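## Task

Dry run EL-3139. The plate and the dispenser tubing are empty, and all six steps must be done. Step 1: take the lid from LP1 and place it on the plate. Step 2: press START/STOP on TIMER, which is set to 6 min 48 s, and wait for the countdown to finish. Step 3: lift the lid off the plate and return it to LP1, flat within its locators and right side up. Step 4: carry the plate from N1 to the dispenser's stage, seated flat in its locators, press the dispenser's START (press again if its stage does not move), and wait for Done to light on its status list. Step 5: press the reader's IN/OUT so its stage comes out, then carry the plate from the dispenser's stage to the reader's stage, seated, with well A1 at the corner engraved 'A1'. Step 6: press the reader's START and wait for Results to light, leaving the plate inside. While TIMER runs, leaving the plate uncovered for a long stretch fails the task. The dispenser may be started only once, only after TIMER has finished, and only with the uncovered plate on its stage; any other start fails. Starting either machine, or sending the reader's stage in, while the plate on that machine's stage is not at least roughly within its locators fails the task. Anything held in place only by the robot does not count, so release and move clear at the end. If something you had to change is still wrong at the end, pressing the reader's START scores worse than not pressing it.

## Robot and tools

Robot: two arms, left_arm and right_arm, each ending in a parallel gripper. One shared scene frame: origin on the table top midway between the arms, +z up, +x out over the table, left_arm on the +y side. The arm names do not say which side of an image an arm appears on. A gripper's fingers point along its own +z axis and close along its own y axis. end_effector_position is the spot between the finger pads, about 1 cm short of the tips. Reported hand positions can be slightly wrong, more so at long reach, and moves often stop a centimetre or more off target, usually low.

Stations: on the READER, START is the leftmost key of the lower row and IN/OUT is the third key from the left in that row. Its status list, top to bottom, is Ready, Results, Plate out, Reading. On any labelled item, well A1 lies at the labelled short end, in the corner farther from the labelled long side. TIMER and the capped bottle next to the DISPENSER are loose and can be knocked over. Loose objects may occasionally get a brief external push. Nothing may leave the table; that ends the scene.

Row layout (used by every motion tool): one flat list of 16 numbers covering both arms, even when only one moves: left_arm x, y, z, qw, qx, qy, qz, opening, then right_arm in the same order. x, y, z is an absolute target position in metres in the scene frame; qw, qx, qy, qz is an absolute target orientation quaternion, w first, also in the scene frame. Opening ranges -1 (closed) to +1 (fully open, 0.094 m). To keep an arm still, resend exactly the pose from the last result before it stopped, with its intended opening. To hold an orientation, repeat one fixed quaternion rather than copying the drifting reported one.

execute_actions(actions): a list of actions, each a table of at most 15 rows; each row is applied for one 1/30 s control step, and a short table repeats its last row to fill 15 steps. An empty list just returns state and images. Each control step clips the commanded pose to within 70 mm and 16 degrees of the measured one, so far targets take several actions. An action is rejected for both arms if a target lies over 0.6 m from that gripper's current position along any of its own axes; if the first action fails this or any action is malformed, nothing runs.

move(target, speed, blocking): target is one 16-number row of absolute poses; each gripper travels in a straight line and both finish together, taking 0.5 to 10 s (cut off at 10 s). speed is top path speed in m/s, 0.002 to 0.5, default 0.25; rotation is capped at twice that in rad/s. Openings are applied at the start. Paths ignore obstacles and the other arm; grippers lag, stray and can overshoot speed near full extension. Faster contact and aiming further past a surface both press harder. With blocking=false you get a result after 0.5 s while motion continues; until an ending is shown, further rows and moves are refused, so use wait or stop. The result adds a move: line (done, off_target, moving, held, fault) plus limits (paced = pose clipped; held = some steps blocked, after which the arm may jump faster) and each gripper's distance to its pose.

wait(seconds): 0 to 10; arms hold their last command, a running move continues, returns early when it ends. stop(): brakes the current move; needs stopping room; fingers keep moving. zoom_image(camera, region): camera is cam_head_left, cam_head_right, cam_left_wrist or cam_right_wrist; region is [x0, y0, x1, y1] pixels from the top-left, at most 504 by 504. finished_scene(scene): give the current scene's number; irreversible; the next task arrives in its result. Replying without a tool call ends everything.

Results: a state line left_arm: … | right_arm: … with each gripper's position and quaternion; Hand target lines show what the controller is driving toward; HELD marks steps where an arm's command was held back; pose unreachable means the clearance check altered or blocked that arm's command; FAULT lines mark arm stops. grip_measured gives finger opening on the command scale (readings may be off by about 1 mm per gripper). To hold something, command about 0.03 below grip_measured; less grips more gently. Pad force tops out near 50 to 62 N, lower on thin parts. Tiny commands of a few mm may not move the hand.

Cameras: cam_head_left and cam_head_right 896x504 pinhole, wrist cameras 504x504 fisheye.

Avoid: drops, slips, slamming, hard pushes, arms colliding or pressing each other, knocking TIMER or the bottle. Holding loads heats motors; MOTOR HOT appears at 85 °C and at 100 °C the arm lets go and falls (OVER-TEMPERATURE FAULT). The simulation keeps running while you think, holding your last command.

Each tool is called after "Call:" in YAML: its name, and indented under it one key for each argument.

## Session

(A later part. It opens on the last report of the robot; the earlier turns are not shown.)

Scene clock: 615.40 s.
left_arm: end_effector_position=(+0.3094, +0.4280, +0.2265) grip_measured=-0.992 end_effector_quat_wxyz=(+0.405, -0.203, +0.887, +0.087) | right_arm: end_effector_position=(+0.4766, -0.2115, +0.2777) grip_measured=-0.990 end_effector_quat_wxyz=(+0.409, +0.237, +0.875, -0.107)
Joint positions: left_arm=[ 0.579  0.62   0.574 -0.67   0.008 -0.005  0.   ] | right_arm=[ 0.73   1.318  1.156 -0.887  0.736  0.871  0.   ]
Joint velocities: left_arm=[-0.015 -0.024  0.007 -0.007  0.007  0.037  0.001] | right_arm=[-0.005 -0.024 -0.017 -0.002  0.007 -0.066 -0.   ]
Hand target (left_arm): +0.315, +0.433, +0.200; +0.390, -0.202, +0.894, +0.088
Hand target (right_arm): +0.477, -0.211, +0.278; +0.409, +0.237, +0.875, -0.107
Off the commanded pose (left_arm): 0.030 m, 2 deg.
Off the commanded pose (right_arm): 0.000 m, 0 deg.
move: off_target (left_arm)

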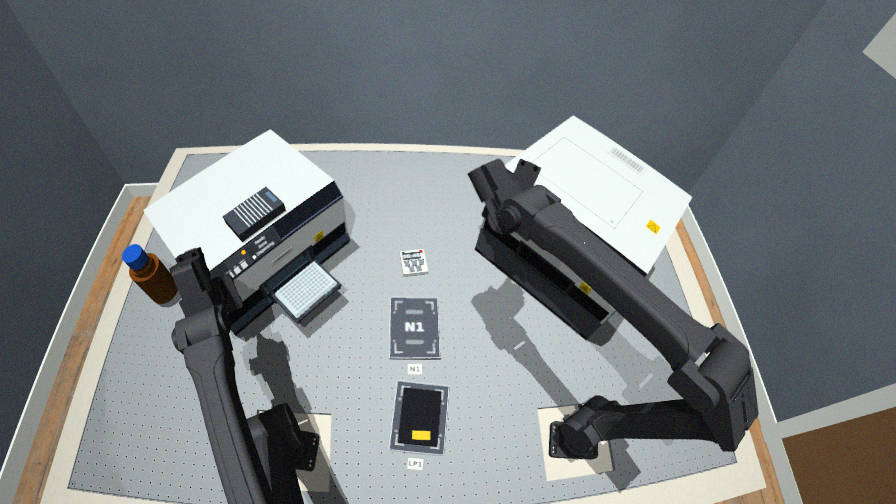

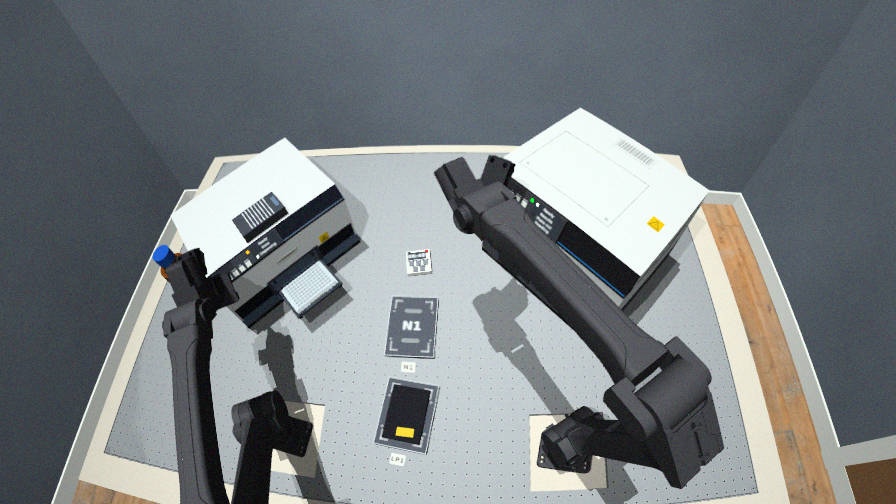

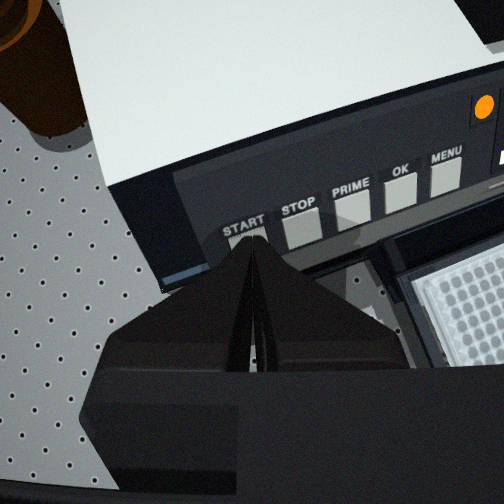

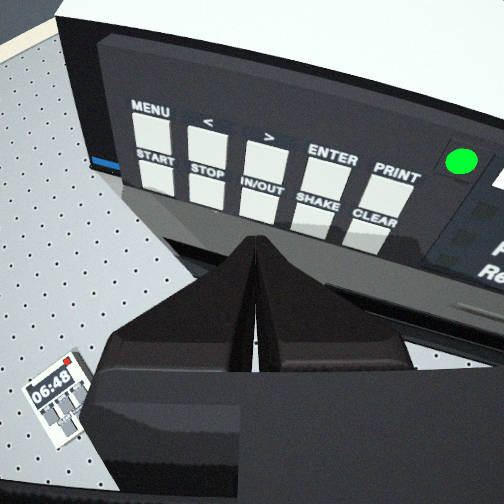

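Call:
move:
  target: [0.278,0.413,0.292,0.49,-0.193,0.843,0.107,-1,0.4766,-0.2115,0.2777,0.409,0.237,0.875,-0.107,-1]
  speed: 0.15

Scene clock: 617.60 s.
left_arm: end_effector_position=(+0.2778, +0.4128, +0.2829) grip_measured=-0.992 end_effector_quat_wxyz=(+0.486, -0.193, +0.846, +0.106) | right_arm: end_effector_position=(+0.4766, -0.2115, +0.2777) grip_measured=-0.990 end_effector_quat_wxyz=(+0.409, +0.237, +0.875, -0.107)
Joint positions: left_arm=[ 0.579  0.389  0.574 -0.714  0.009 -0.005  0.   ] | right_arm=[ 0.73   1.318  1.156 -0.887  0.736  0.871  0.   ]
Joint velocities: left_arm=[-0.005 -0.005 -0.007 -0.012 -0.081  0.051 -0.002] | right_arm=[-0.015 -0.024  0.002  0.007 -0.066 -0.022  0.001]
Hand target (left_arm): +0.277, +0.413, +0.292; +0.490, -0.191, +0.844, +0.107
Hand target (right_arm): +0.477, -0.211, +0.278; +0.409, +0.237, +0.875, -0.107
Off the commanded pose (left_arm): 0.009 m, 1 deg.
Off the commanded pose (right_arm): 0.000 m, 0 deg.
move: done

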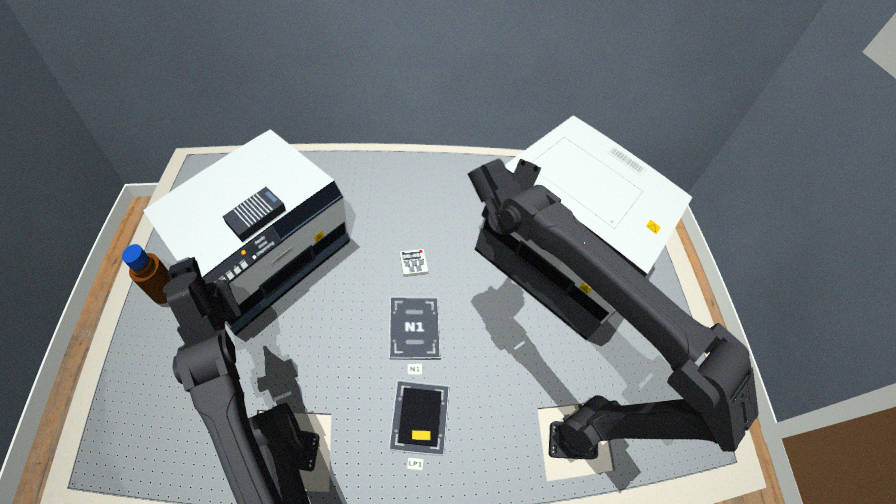

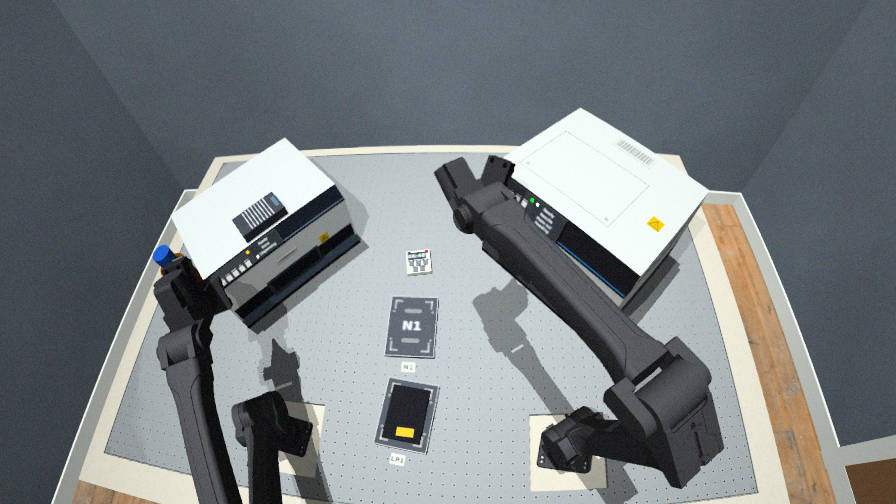

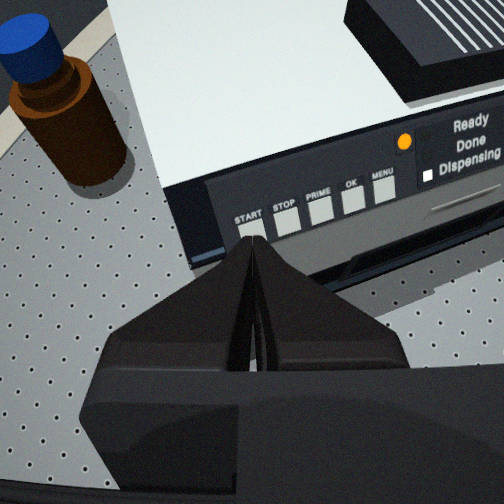

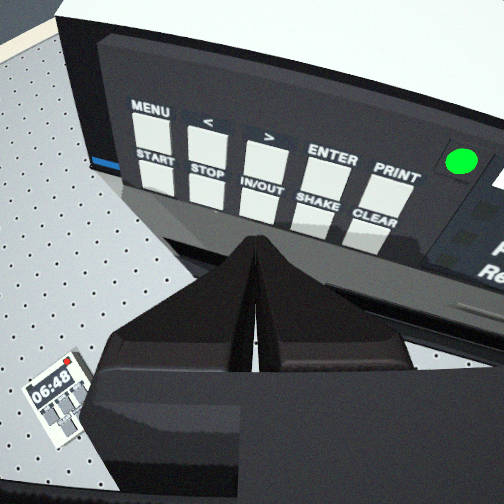

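Call:
wait:
  seconds: 10

Scene clock: 628.77 s.
left_arm: end_effector_position=(+0.2778, +0.4128, +0.2829) grip_measured=-0.992 end_effector_quat_wxyz=(+0.486, -0.193, +0.846, +0.106) | right_arm: end_effector_position=(+0.4766, -0.2115, +0.2777) grip_measured=-0.990 end_effector_quat_wxyz=(+0.409, +0.237, +0.875, -0.107)
Joint positions: left_arm=[ 0.579  0.389  0.574 -0.714  0.009 -0.005  0.   ] | right_arm=[ 0.73   1.318  1.156 -0.887  0.736  0.871  0.   ]
Joint velocities: left_arm=[ 0.005 -0.015  0.007  0.007 -0.007 -0.066  0.   ] | right_arm=[-0.005 -0.015 -0.012 -0.027 -0.11   0.007  0.   ]
Hand target (left_arm): +0.277, +0.413, +0.292; +0.490, -0.191, +0.844, +0.107
Hand target (right_arm): +0.477, -0.211, +0.278; +0.409, +0.237, +0.875, -0.107
Off the commanded pose (left_arm): 0.009 m, 1 deg.
Off the commanded pose (right_arm): 0.000 m, 0 deg.
wait: 10.00 s; at rest from the start

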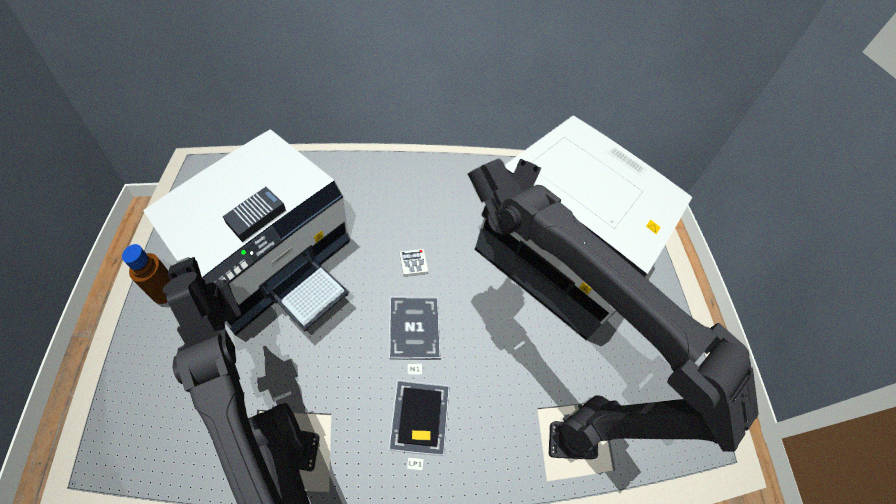

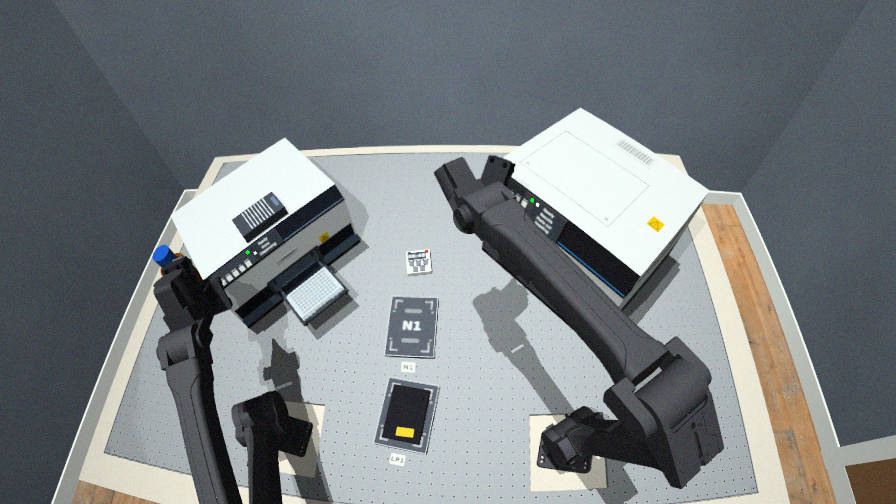

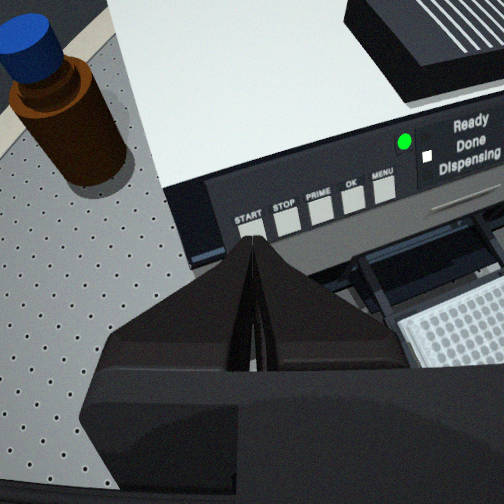

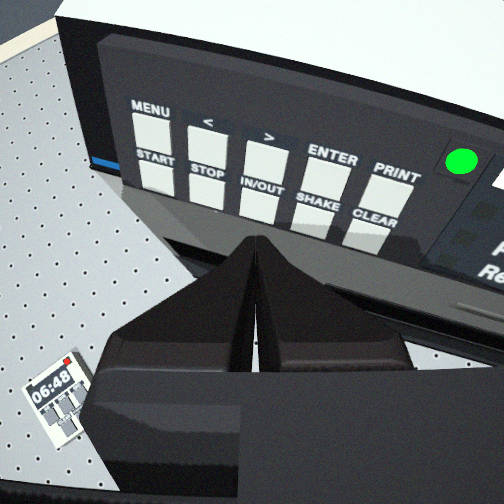

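Call:
move:
  target: [0.27,0.24,0.28,0.2,0.2,0.959,0,-1,0.494,-0.221,0.281,0.412,0.237,0.873,-0.108,-1]
  speed: 0.3

Scene clock: 632.37 s.
left_arm: end_effector_position=(+0.2586, +0.2436, +0.2495) grip_measured=-0.992 end_effector_quat_wxyz=(+0.170, +0.184, +0.968, -0.002) | right_arm: end_effector_position=(+0.4838, -0.2212, +0.2790) grip_measured=-0.990 end_effector_quat_wxyz=(+0.410, +0.237, +0.874, -0.109)
Joint positions: left_arm=[-0.062  0.72   0.851 -1.359  0.003  0.184  0.   ] | right_arm=[ 0.702  1.318  1.156 -0.864  0.725  0.837  0.   ]
Joint velocities: left_arm=[-0.015 -0.024  0.017 -0.002  0.007 -0.022 -0.   ] | right_arm=[-0.005 -0.005 -0.002  0.022 -0.022  0.051 -0.   ]
Hand target (left_arm): +0.267, +0.240, +0.278; +0.196, +0.194, +0.961, -0.003
Hand target (right_arm): +0.494, -0.221, +0.281; +0.412, +0.237, +0.873, -0.108
Off the commanded pose (left_arm): 0.033 m, 4 deg.
Off the commanded pose (right_arm): 0.010 m, 0 deg.
move: off_target (left_arm)

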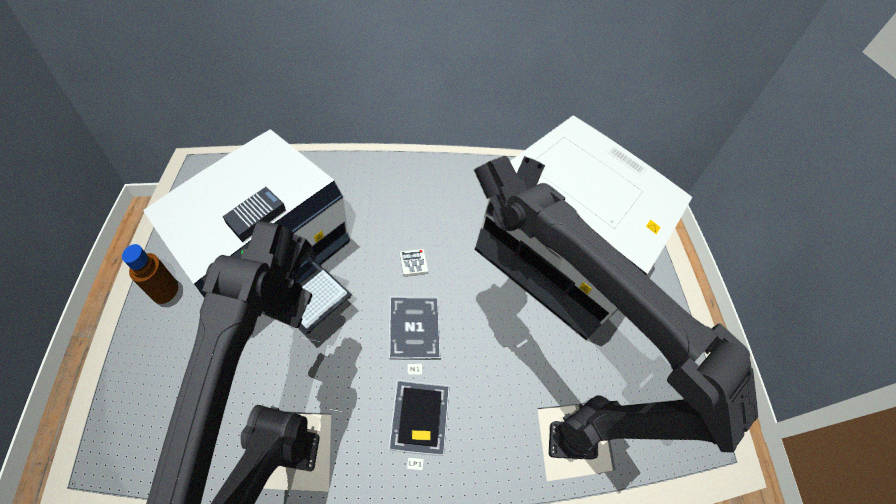

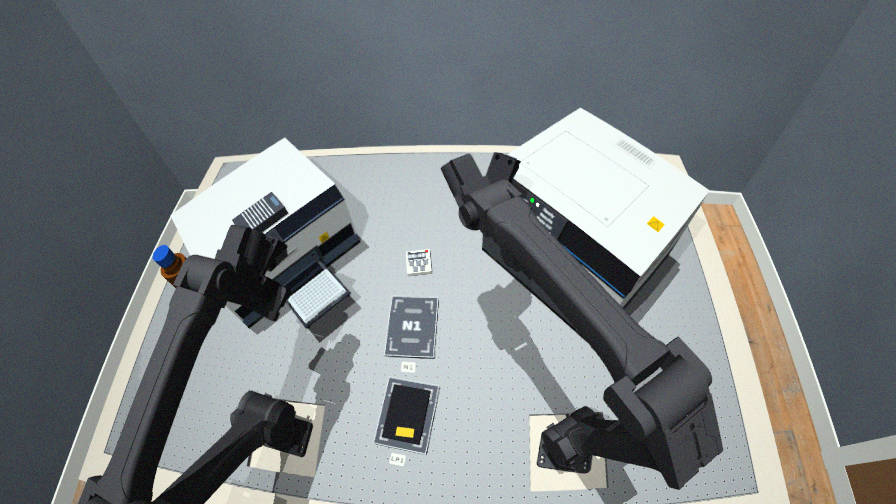

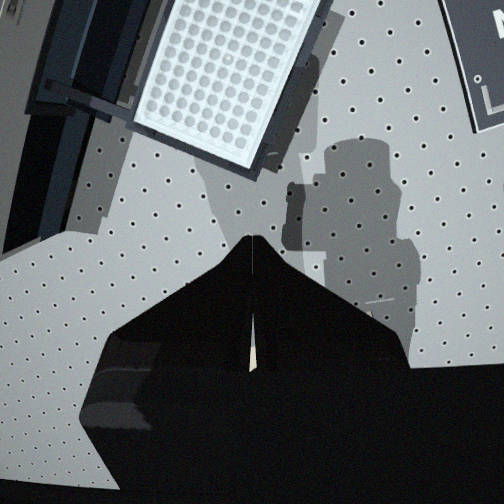

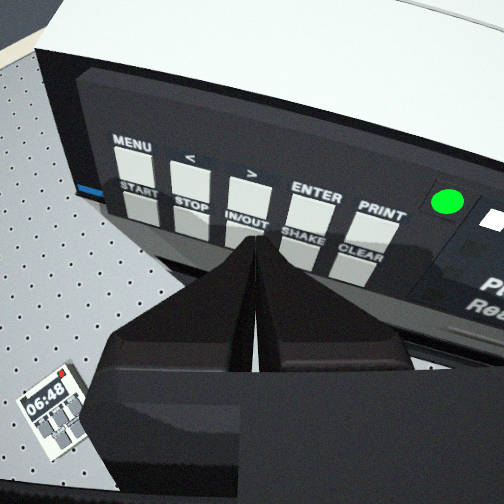

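Call:
move:
  target: [0.365,0.238,0.19,0.075,0.370,0.926,0.02,1,0.495,-0.219,0.262,0.405,0.237,0.876,-0.115,-1]
  speed: 0.15

Scene clock: 635.60 s.
left_arm: end_effector_position=(+0.3416, +0.2369, +0.1673) grip_measured=+1.000 end_effector_quat_wxyz=(+0.045, +0.367, +0.929, +0.012) | right_arm: end_effector_position=(+0.4874, -0.2191, +0.2766) grip_measured=-0.990 end_effector_quat_wxyz=(+0.412, +0.238, +0.873, -0.106)
Joint positions: left_arm=[-0.038  1.159  0.914 -1.233 -0.005  0.584  0.094] | right_arm=[ 0.702  1.327  1.156 -0.848  0.725  0.836  0.   ]
Joint velocities: left_arm=[ 0.005 -0.015  0.007 -0.002  0.037 -0.022  0.   ] | right_arm=[ 0.005 -0.005 -0.002 -0.012 -0.051 -0.007  0.   ]
Hand target (left_arm): +0.365, +0.237, +0.190; +0.075, +0.368, +0.926, +0.021
Hand target (right_arm): +0.494, -0.219, +0.262; +0.405, +0.237, +0.876, -0.115
Off the commanded pose (left_arm): 0.033 m, 4 deg.
Off the commanded pose (right_arm): 0.017 m, 1 deg.
move: off_target (left_arm, right_arm)

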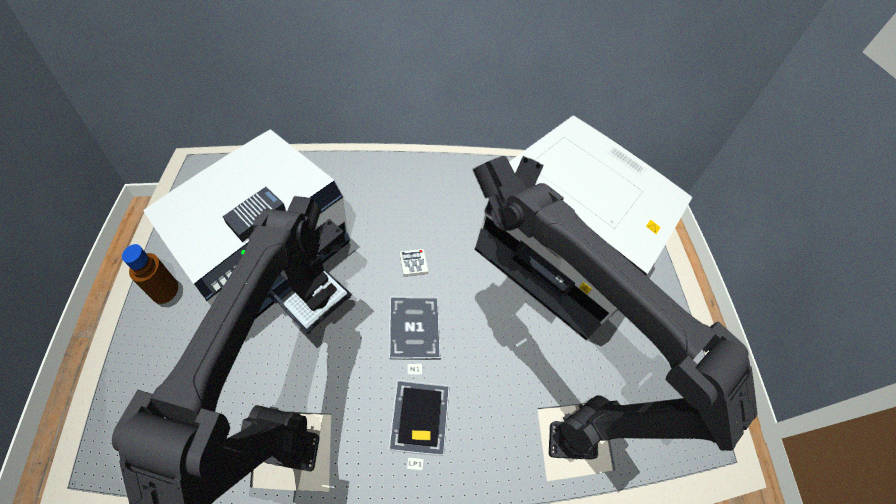

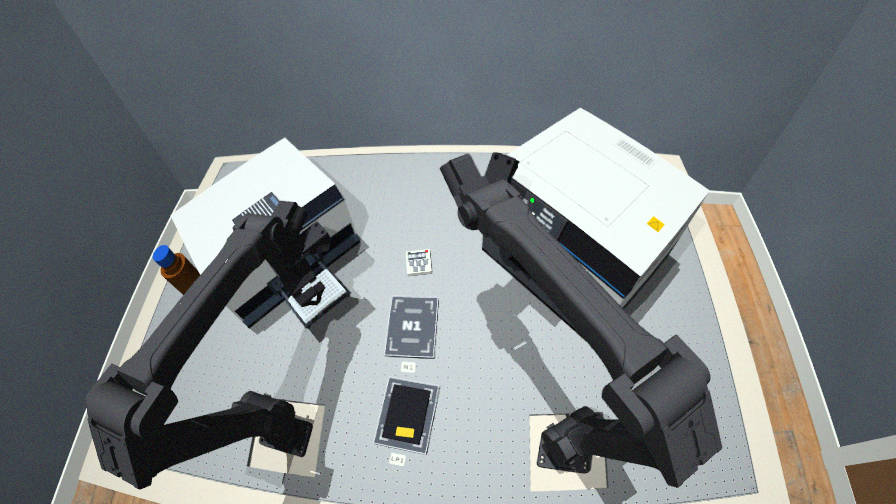

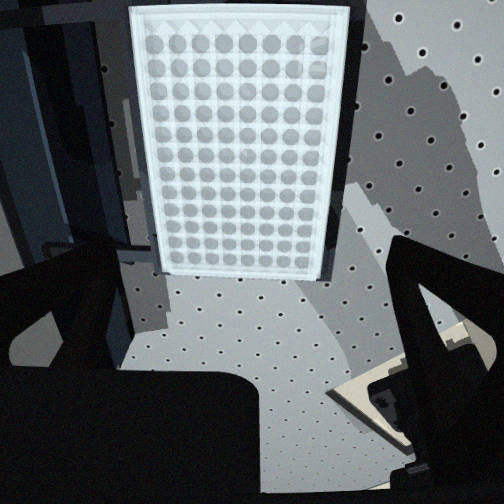

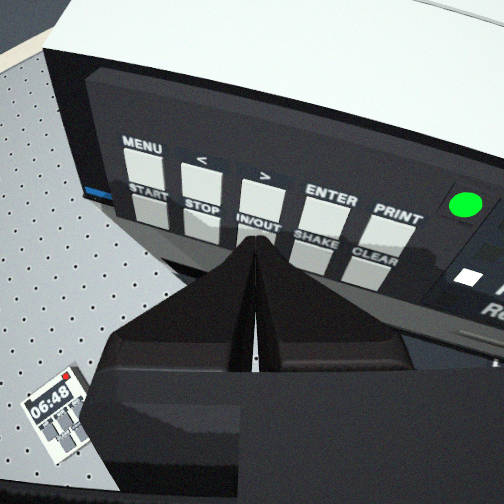

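The reader stage is coming out. Retracting the right arm while lowering the left.

Call:
move:
  target: [0.354,0.242,0.125,0.012,0.372,0.928,0.003,1,0.43,-0.20,0.37,0.43,0.22,0.868,-0.10,-1]
  speed: 0.15

Call:
move:
  target: [0.353,0.242,0.098,-0.010,0.372,0.928,-0.003,1,0.2532,-0.48,0.44,0.388,0.238,0.882,-0.117,-1]
  speed: 0.3

Call:
zoom_image:
  camera: "cam_head_left"
  region: [460,230,620,360]

Scene clock: 639.37 s.
left_arm: end_effector_position=(+0.3580, +0.2386, +0.1356) grip_measured=+1.000 end_effector_quat_wxyz=(+0.021, +0.370, +0.929, +0.008) | right_arm: end_effector_position=(+0.4282, -0.2055, +0.3529) grip_measured=-0.990 end_effector_quat_wxyz=(+0.422, +0.212, +0.874, -0.114)
Joint positions: left_arm=[-0.025  1.264  0.914 -1.177 -0.005  0.603  0.094] | right_arm=[ 0.818  1.203  1.245 -1.119  0.794  0.899  0.   ]
Joint velocities: left_arm=[ 0.015 -0.005 -0.002  0.007 -0.007 -0.037  0.   ] | right_arm=[-0.005 -0.005  0.002 -0.002 -0.007  0.007  0.001]
Hand target (left_arm): +0.354, +0.242, +0.125; +0.012, +0.372, +0.928, +0.004
Hand target (right_arm): +0.432, -0.199, +0.370; +0.432, +0.220, +0.869, -0.101
Off the commanded pose (left_arm): 0.012 m, 1 deg.
Off the commanded pose (right_arm): 0.018 m, 2 deg.
move: off_target (left_arm, right_arm)

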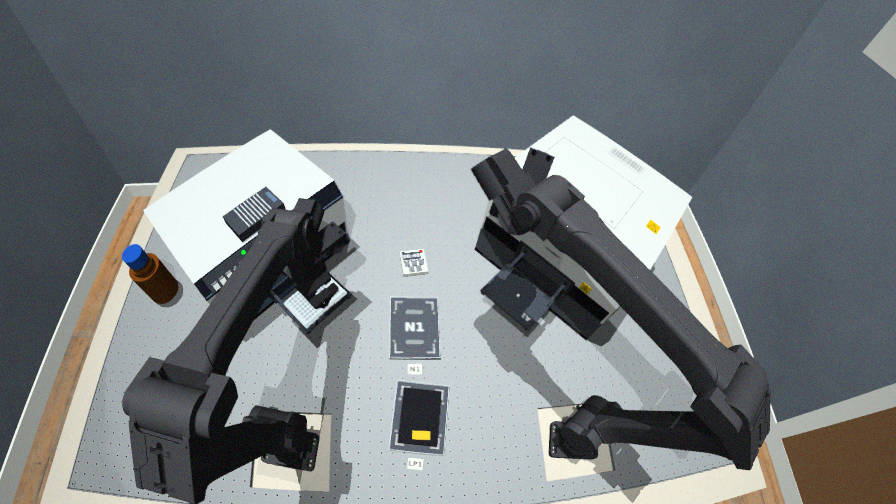

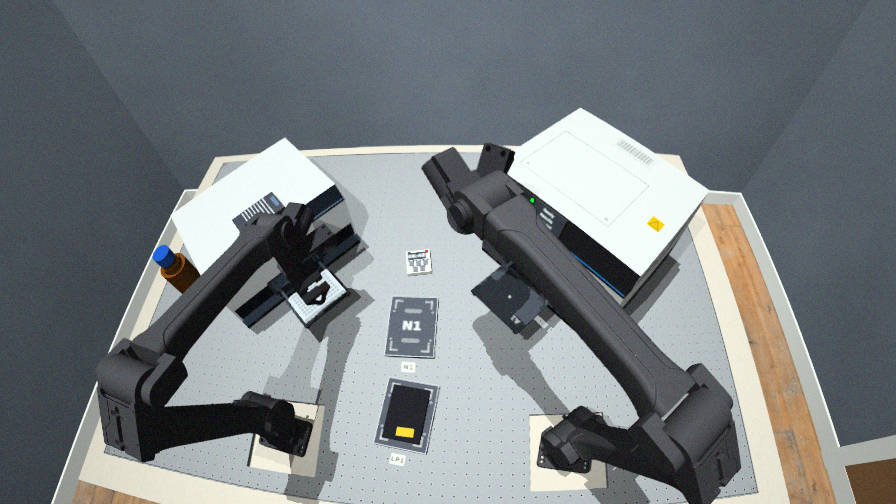

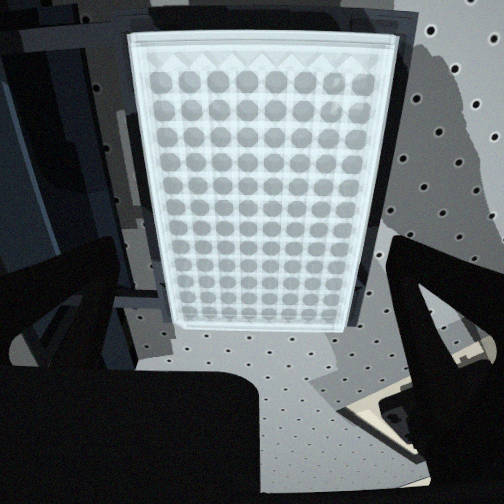

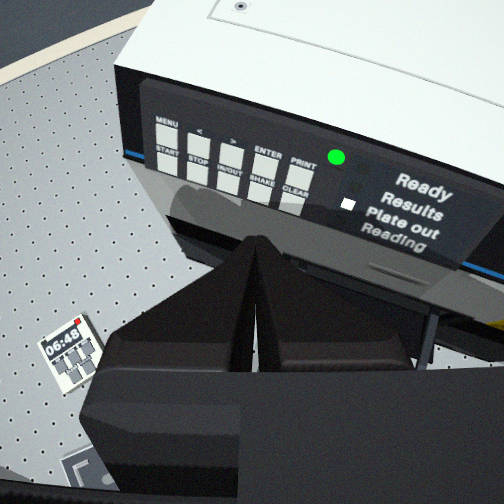

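Scene clock: 641.27 s.
left_arm: end_effector_position=(+0.3561, +0.2386, +0.1081) grip_measured=+1.000 end_effector_quat_wxyz=(-0.001, +0.370, +0.929, +0.002) | right_arm: end_effector_position=(+0.2521, -0.4724, +0.4198) grip_measured=-0.990 end_effector_quat_wxyz=(+0.370, +0.248, +0.890, -0.102)
Joint positions: left_arm=[-0.025  1.32   0.887 -1.139 -0.004  0.604  0.094] | right_arm=[-0.19   0.633  1.137 -1.295  0.119  0.122  0.   ]
Joint velocities: left_arm=[-0.005 -0.015 -0.012 -0.007 -0.037 -0.037  0.   ] | right_arm=[-0.005 -0.005  0.017 -0.002  0.066 -0.037 -0.   ]
Hand target (left_arm): +0.353, +0.242, +0.098; -0.010, +0.372, +0.928, -0.003
Hand target (right_arm): +0.251, -0.474, +0.437; +0.380, +0.245, +0.886, -0.106
Off the commanded pose (left_arm): 0.011 m, 1 deg.
Off the commanded pose (right_arm): 0.022 m, 3 deg.
move: off_target (left_arm, right_arm)

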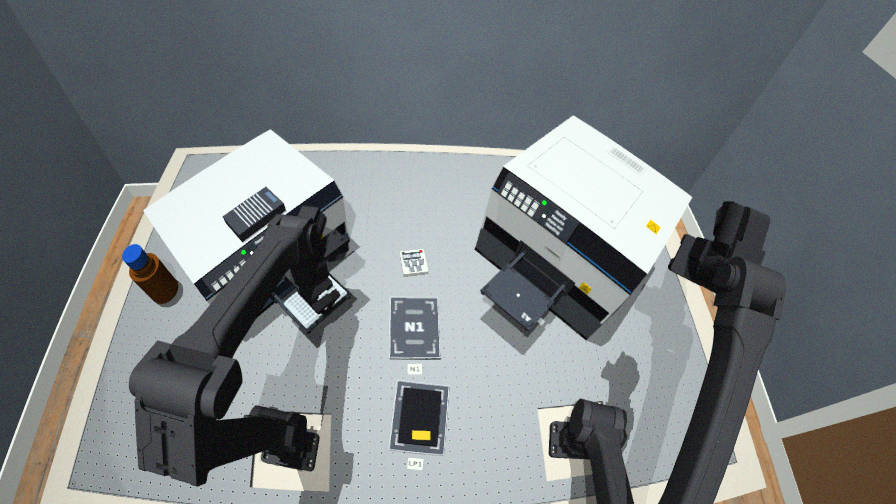

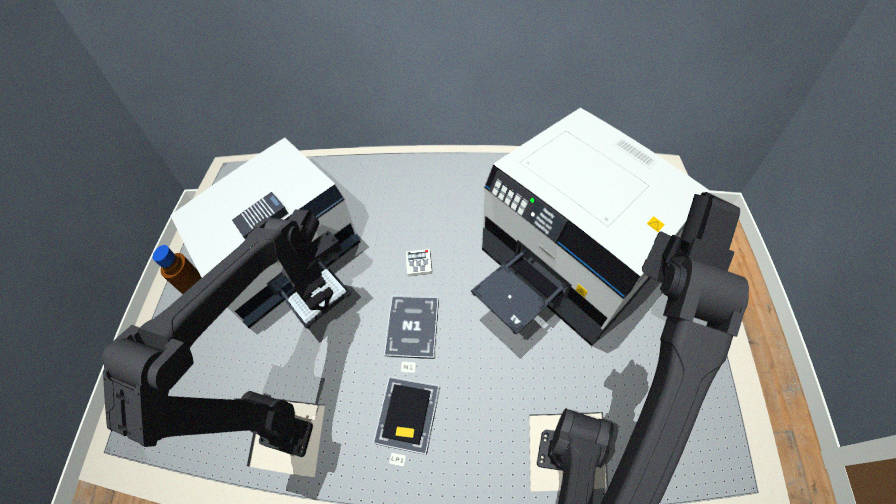

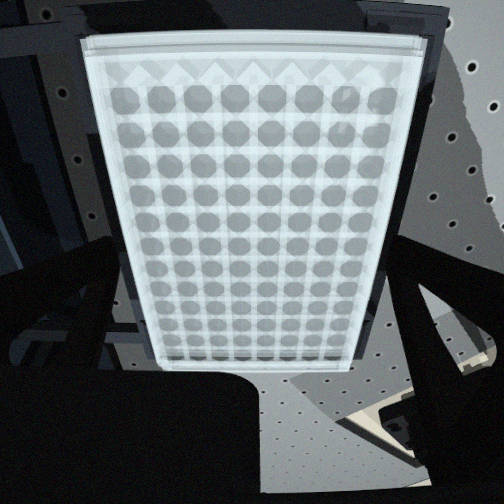

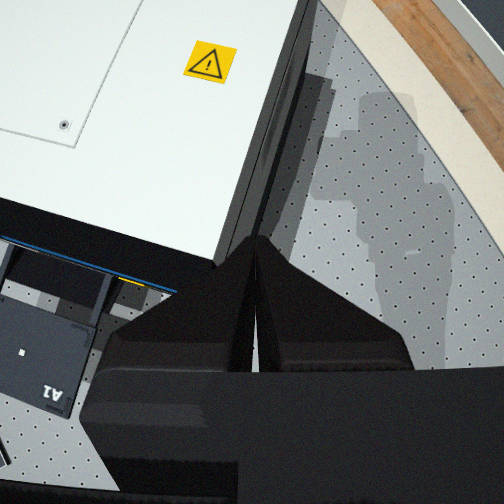

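Region (460, 230, 620, 360) of cam_head_left's 896x504 image, scaled by 3.150, with more detail than that image has; it fills the top 410 rows of this view, and the rest is white.

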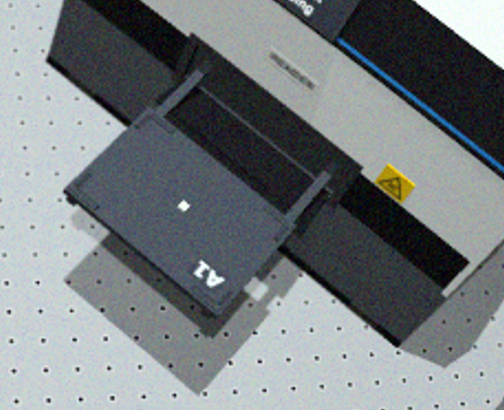

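Call:
execute_actions:
  actions:
    - [[0.3561,0.2386,0.1081,-0.001,0.37,0.929,0.002,0.9,0.2521,-0.4724,0.4198,0.37,0.248,0.89,-0.102,-1],[0.3561,0.2386,0.1081,-0.001,0.37,0.929,0.002,0.86,0.2521,-0.4724,0.4198,0.37,0.248,0.89,-0.102,-1],[0.3561,0.2386,0.1081,-0.001,0.37,0.929,0.002,0.83,0.2521,-0.4724,0.4198,0.37,0.248,0.89,-0.102,-1],[0.3561,0.2386,0.1081,-0.001,0.37,0.929,0.002,0.81,0.2521,-0.4724,0.4198,0.37,0.248,0.89,-0.102,-1],[0.3561,0.2386,0.1081,-0.001,0.37,0.929,0.002,0.80,0.2521,-0.4724,0.4198,0.37,0.248,0.89,-0.102,-1],[0.3561,0.2386,0.1081,-0.001,0.37,0.929,0.002,0.79,0.2521,-0.4724,0.4198,0.37,0.248,0.89,-0.102,-1],[0.3561,0.2386,0.1081,-0.001,0.37,0.929,0.002,0.78,0.2521,-0.4724,0.4198,0.37,0.248,0.89,-0.102,-1],[0.3561,0.2386,0.1081,-0.001,0.37,0.929,0.002,0.77,0.2521,-0.4724,0.4198,0.37,0.248,0.89,-0.102,-1],[0.3561,0.2386,0.1081,-0.001,0.37,0.929,0.002,0.76,0.2521,-0.4724,0.4198,0.37,0.248,0.89,-0.102,-1],[0.3561,0.2386,0.1081,-0.001,0.37,0.929,0.002,0.75,0.2521,-0.4724,0.4198,0.37,0.248,0.89,-0.102,-1],[0.3561,0.2386,0.1081,-0.001,0.37,0.929,0.002,0.735,0.2521,-0.4724,0.4198,0.37,0.248,0.89,-0.102,-1],[0.3561,0.2386,0.1081,-0.001,0.37,0.929,0.002,0.712,0.2521,-0.4724,0.4198,0.37,0.248,0.89,-0.102,-1]]

Call:
move:
  target: [0.3545,0.239,0.15,0.056,0.369,0.928,0.016,0.712,0.2521,-0.4724,0.4198,0.37,0.248,0.89,-0.102,-1]
  speed: 0.08

Scene clock: 653.10 s.
left_arm: end_effector_position=(+0.3561, +0.2386, +0.1081) grip_measured=+0.737 end_effector_quat_wxyz=(-0.001, +0.370, +0.929, +0.002) | right_arm: end_effector_position=(+0.2521, -0.4724, +0.4198) grip_measured=-0.990 end_effector_quat_wxyz=(+0.370, +0.247, +0.890, -0.103)
Joint positions: left_arm=[-0.025  1.32   0.887 -1.139 -0.004  0.604  0.082] | right_arm=[-0.19   0.633  1.137 -1.295  0.119  0.12   0.   ]
Joint velocities: left_arm=[ 0.015  0.005 -0.007 -0.012  0.022 -0.037 -0.001] | right_arm=[-0.005  0.005 -0.007  0.002  0.051  0.022 -0.001]
Hand target (left_arm): +0.356, +0.239, +0.108; -0.001, +0.370, +0.929, +0.002
Hand target (right_arm): +0.252, -0.472, +0.420; +0.370, +0.248, +0.890, -0.102
Off the commanded pose (left_arm): 0.000 m, 0 deg.
Off the commanded pose (right_arm): 0.000 m, 0 deg.
Step readings (end_effector_position):
0: left_arm (+0.3561, +0.2386, +0.1081) | right_arm (+0.2521, -0.4724, +0.4198)
1: left_arm (+0.3561, +0.2386, +0.1081) | right_arm (+0.2521, -0.4724, +0.4198)
2: left_arm (+0.3561, +0.2386, +0.1081) | right_arm (+0.2521, -0.4724, +0.4198)
4: left_arm (+0.3561, +0.2386, +0.1081) | right_arm (+0.2521, -0.4724, +0.4198)
8: left_arm (+0.3561, +0.2386, +0.1081) | right_arm (+0.2521, -0.4724, +0.4198)
15: end_effector_position above

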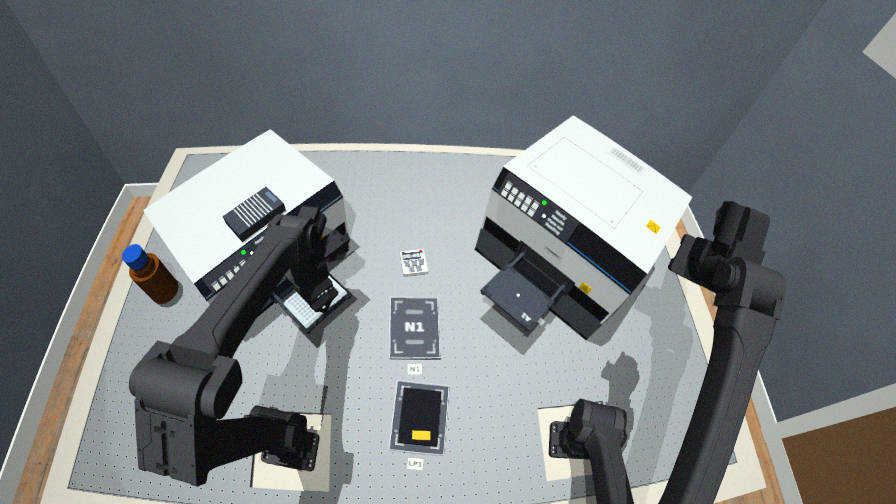

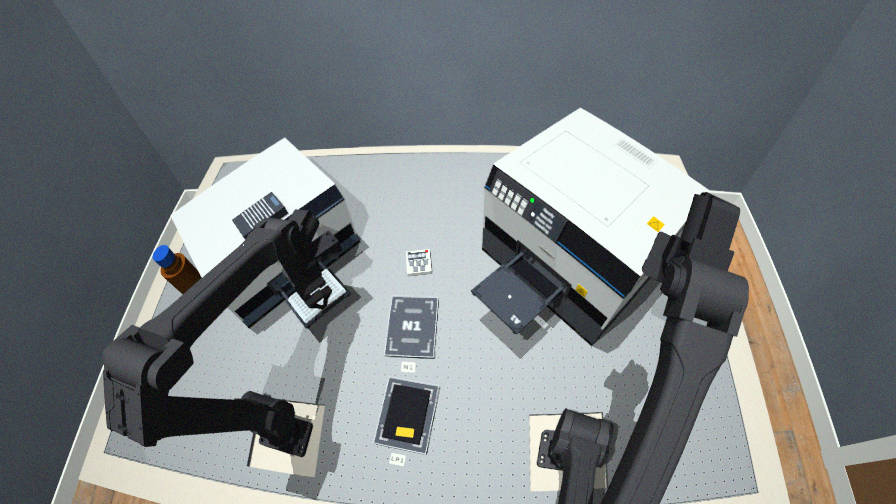

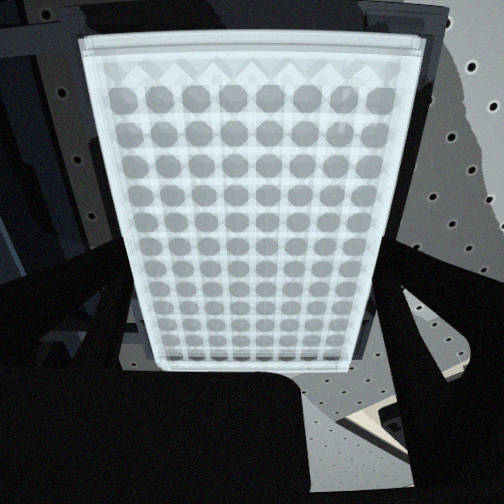

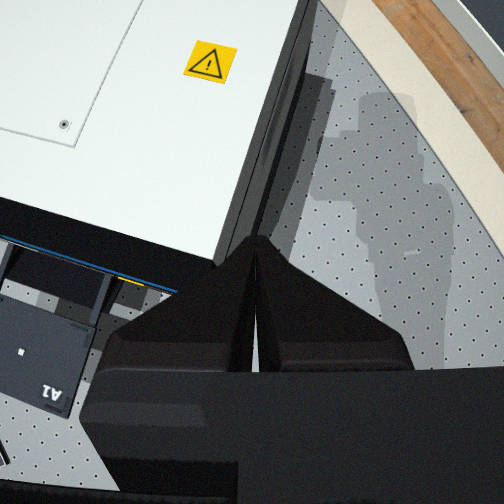

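Scene clock: 654.17 s.
left_arm: end_effector_position=(+0.3552, +0.2387, +0.1471) grip_measured=+0.737 end_effector_quat_wxyz=(+0.056, +0.370, +0.927, +0.015) | right_arm: end_effector_position=(+0.2521, -0.4724, +0.4198) grip_measured=-0.990 end_effector_quat_wxyz=(+0.370, +0.247, +0.890, -0.103)
Joint positions: left_arm=[-0.025  1.197  0.887 -1.144 -0.004  0.604  0.082] | right_arm=[-0.19   0.633  1.137 -1.295  0.119  0.12   0.   ]
Joint velocities: left_arm=[ 0.015 -0.015 -0.012  0.002  0.007 -0.007 -0.   ] | right_arm=[-0.005 -0.005 -0.007 -0.002  0.051  0.037  0.001]
Hand target (left_arm): +0.354, +0.239, +0.150; +0.056, +0.370, +0.927, +0.015
Hand target (right_arm): +0.252, -0.472, +0.420; +0.370, +0.248, +0.890, -0.102
Off the commanded pose (left_arm): 0.003 m, 0 deg.
Off the commanded pose (right_arm): 0.000 m, 0 deg.
move: done

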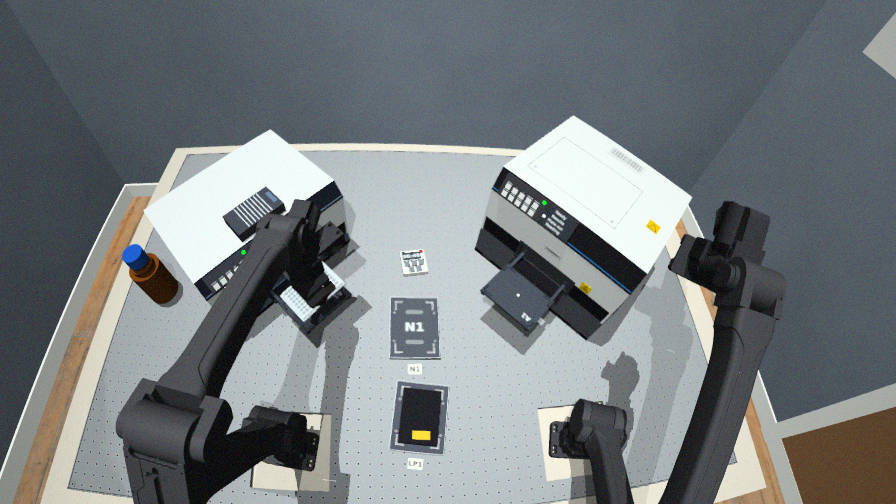

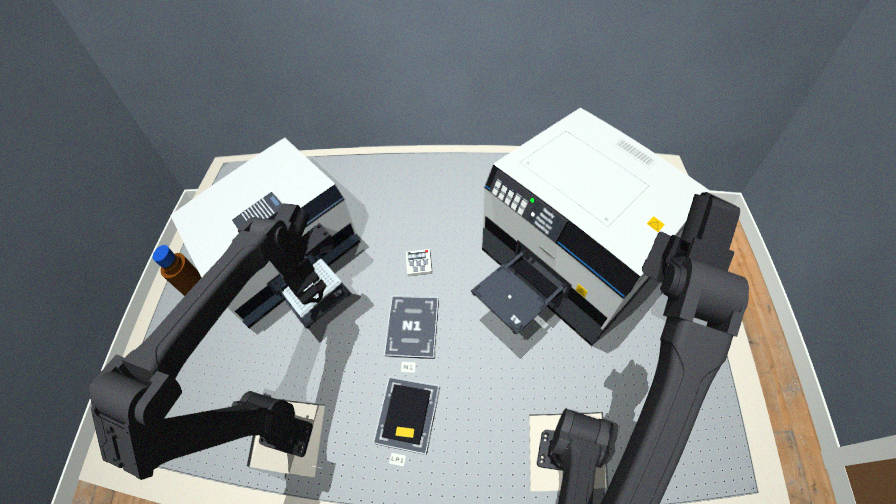

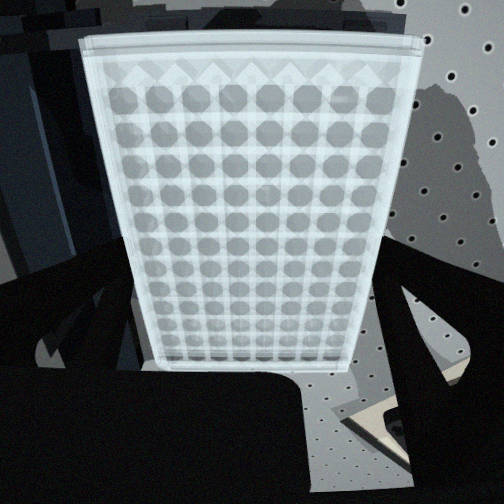

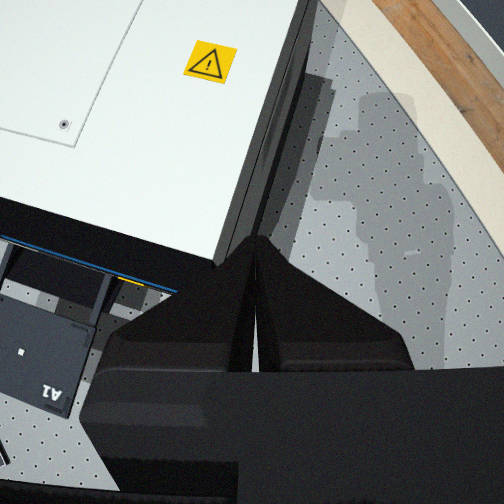

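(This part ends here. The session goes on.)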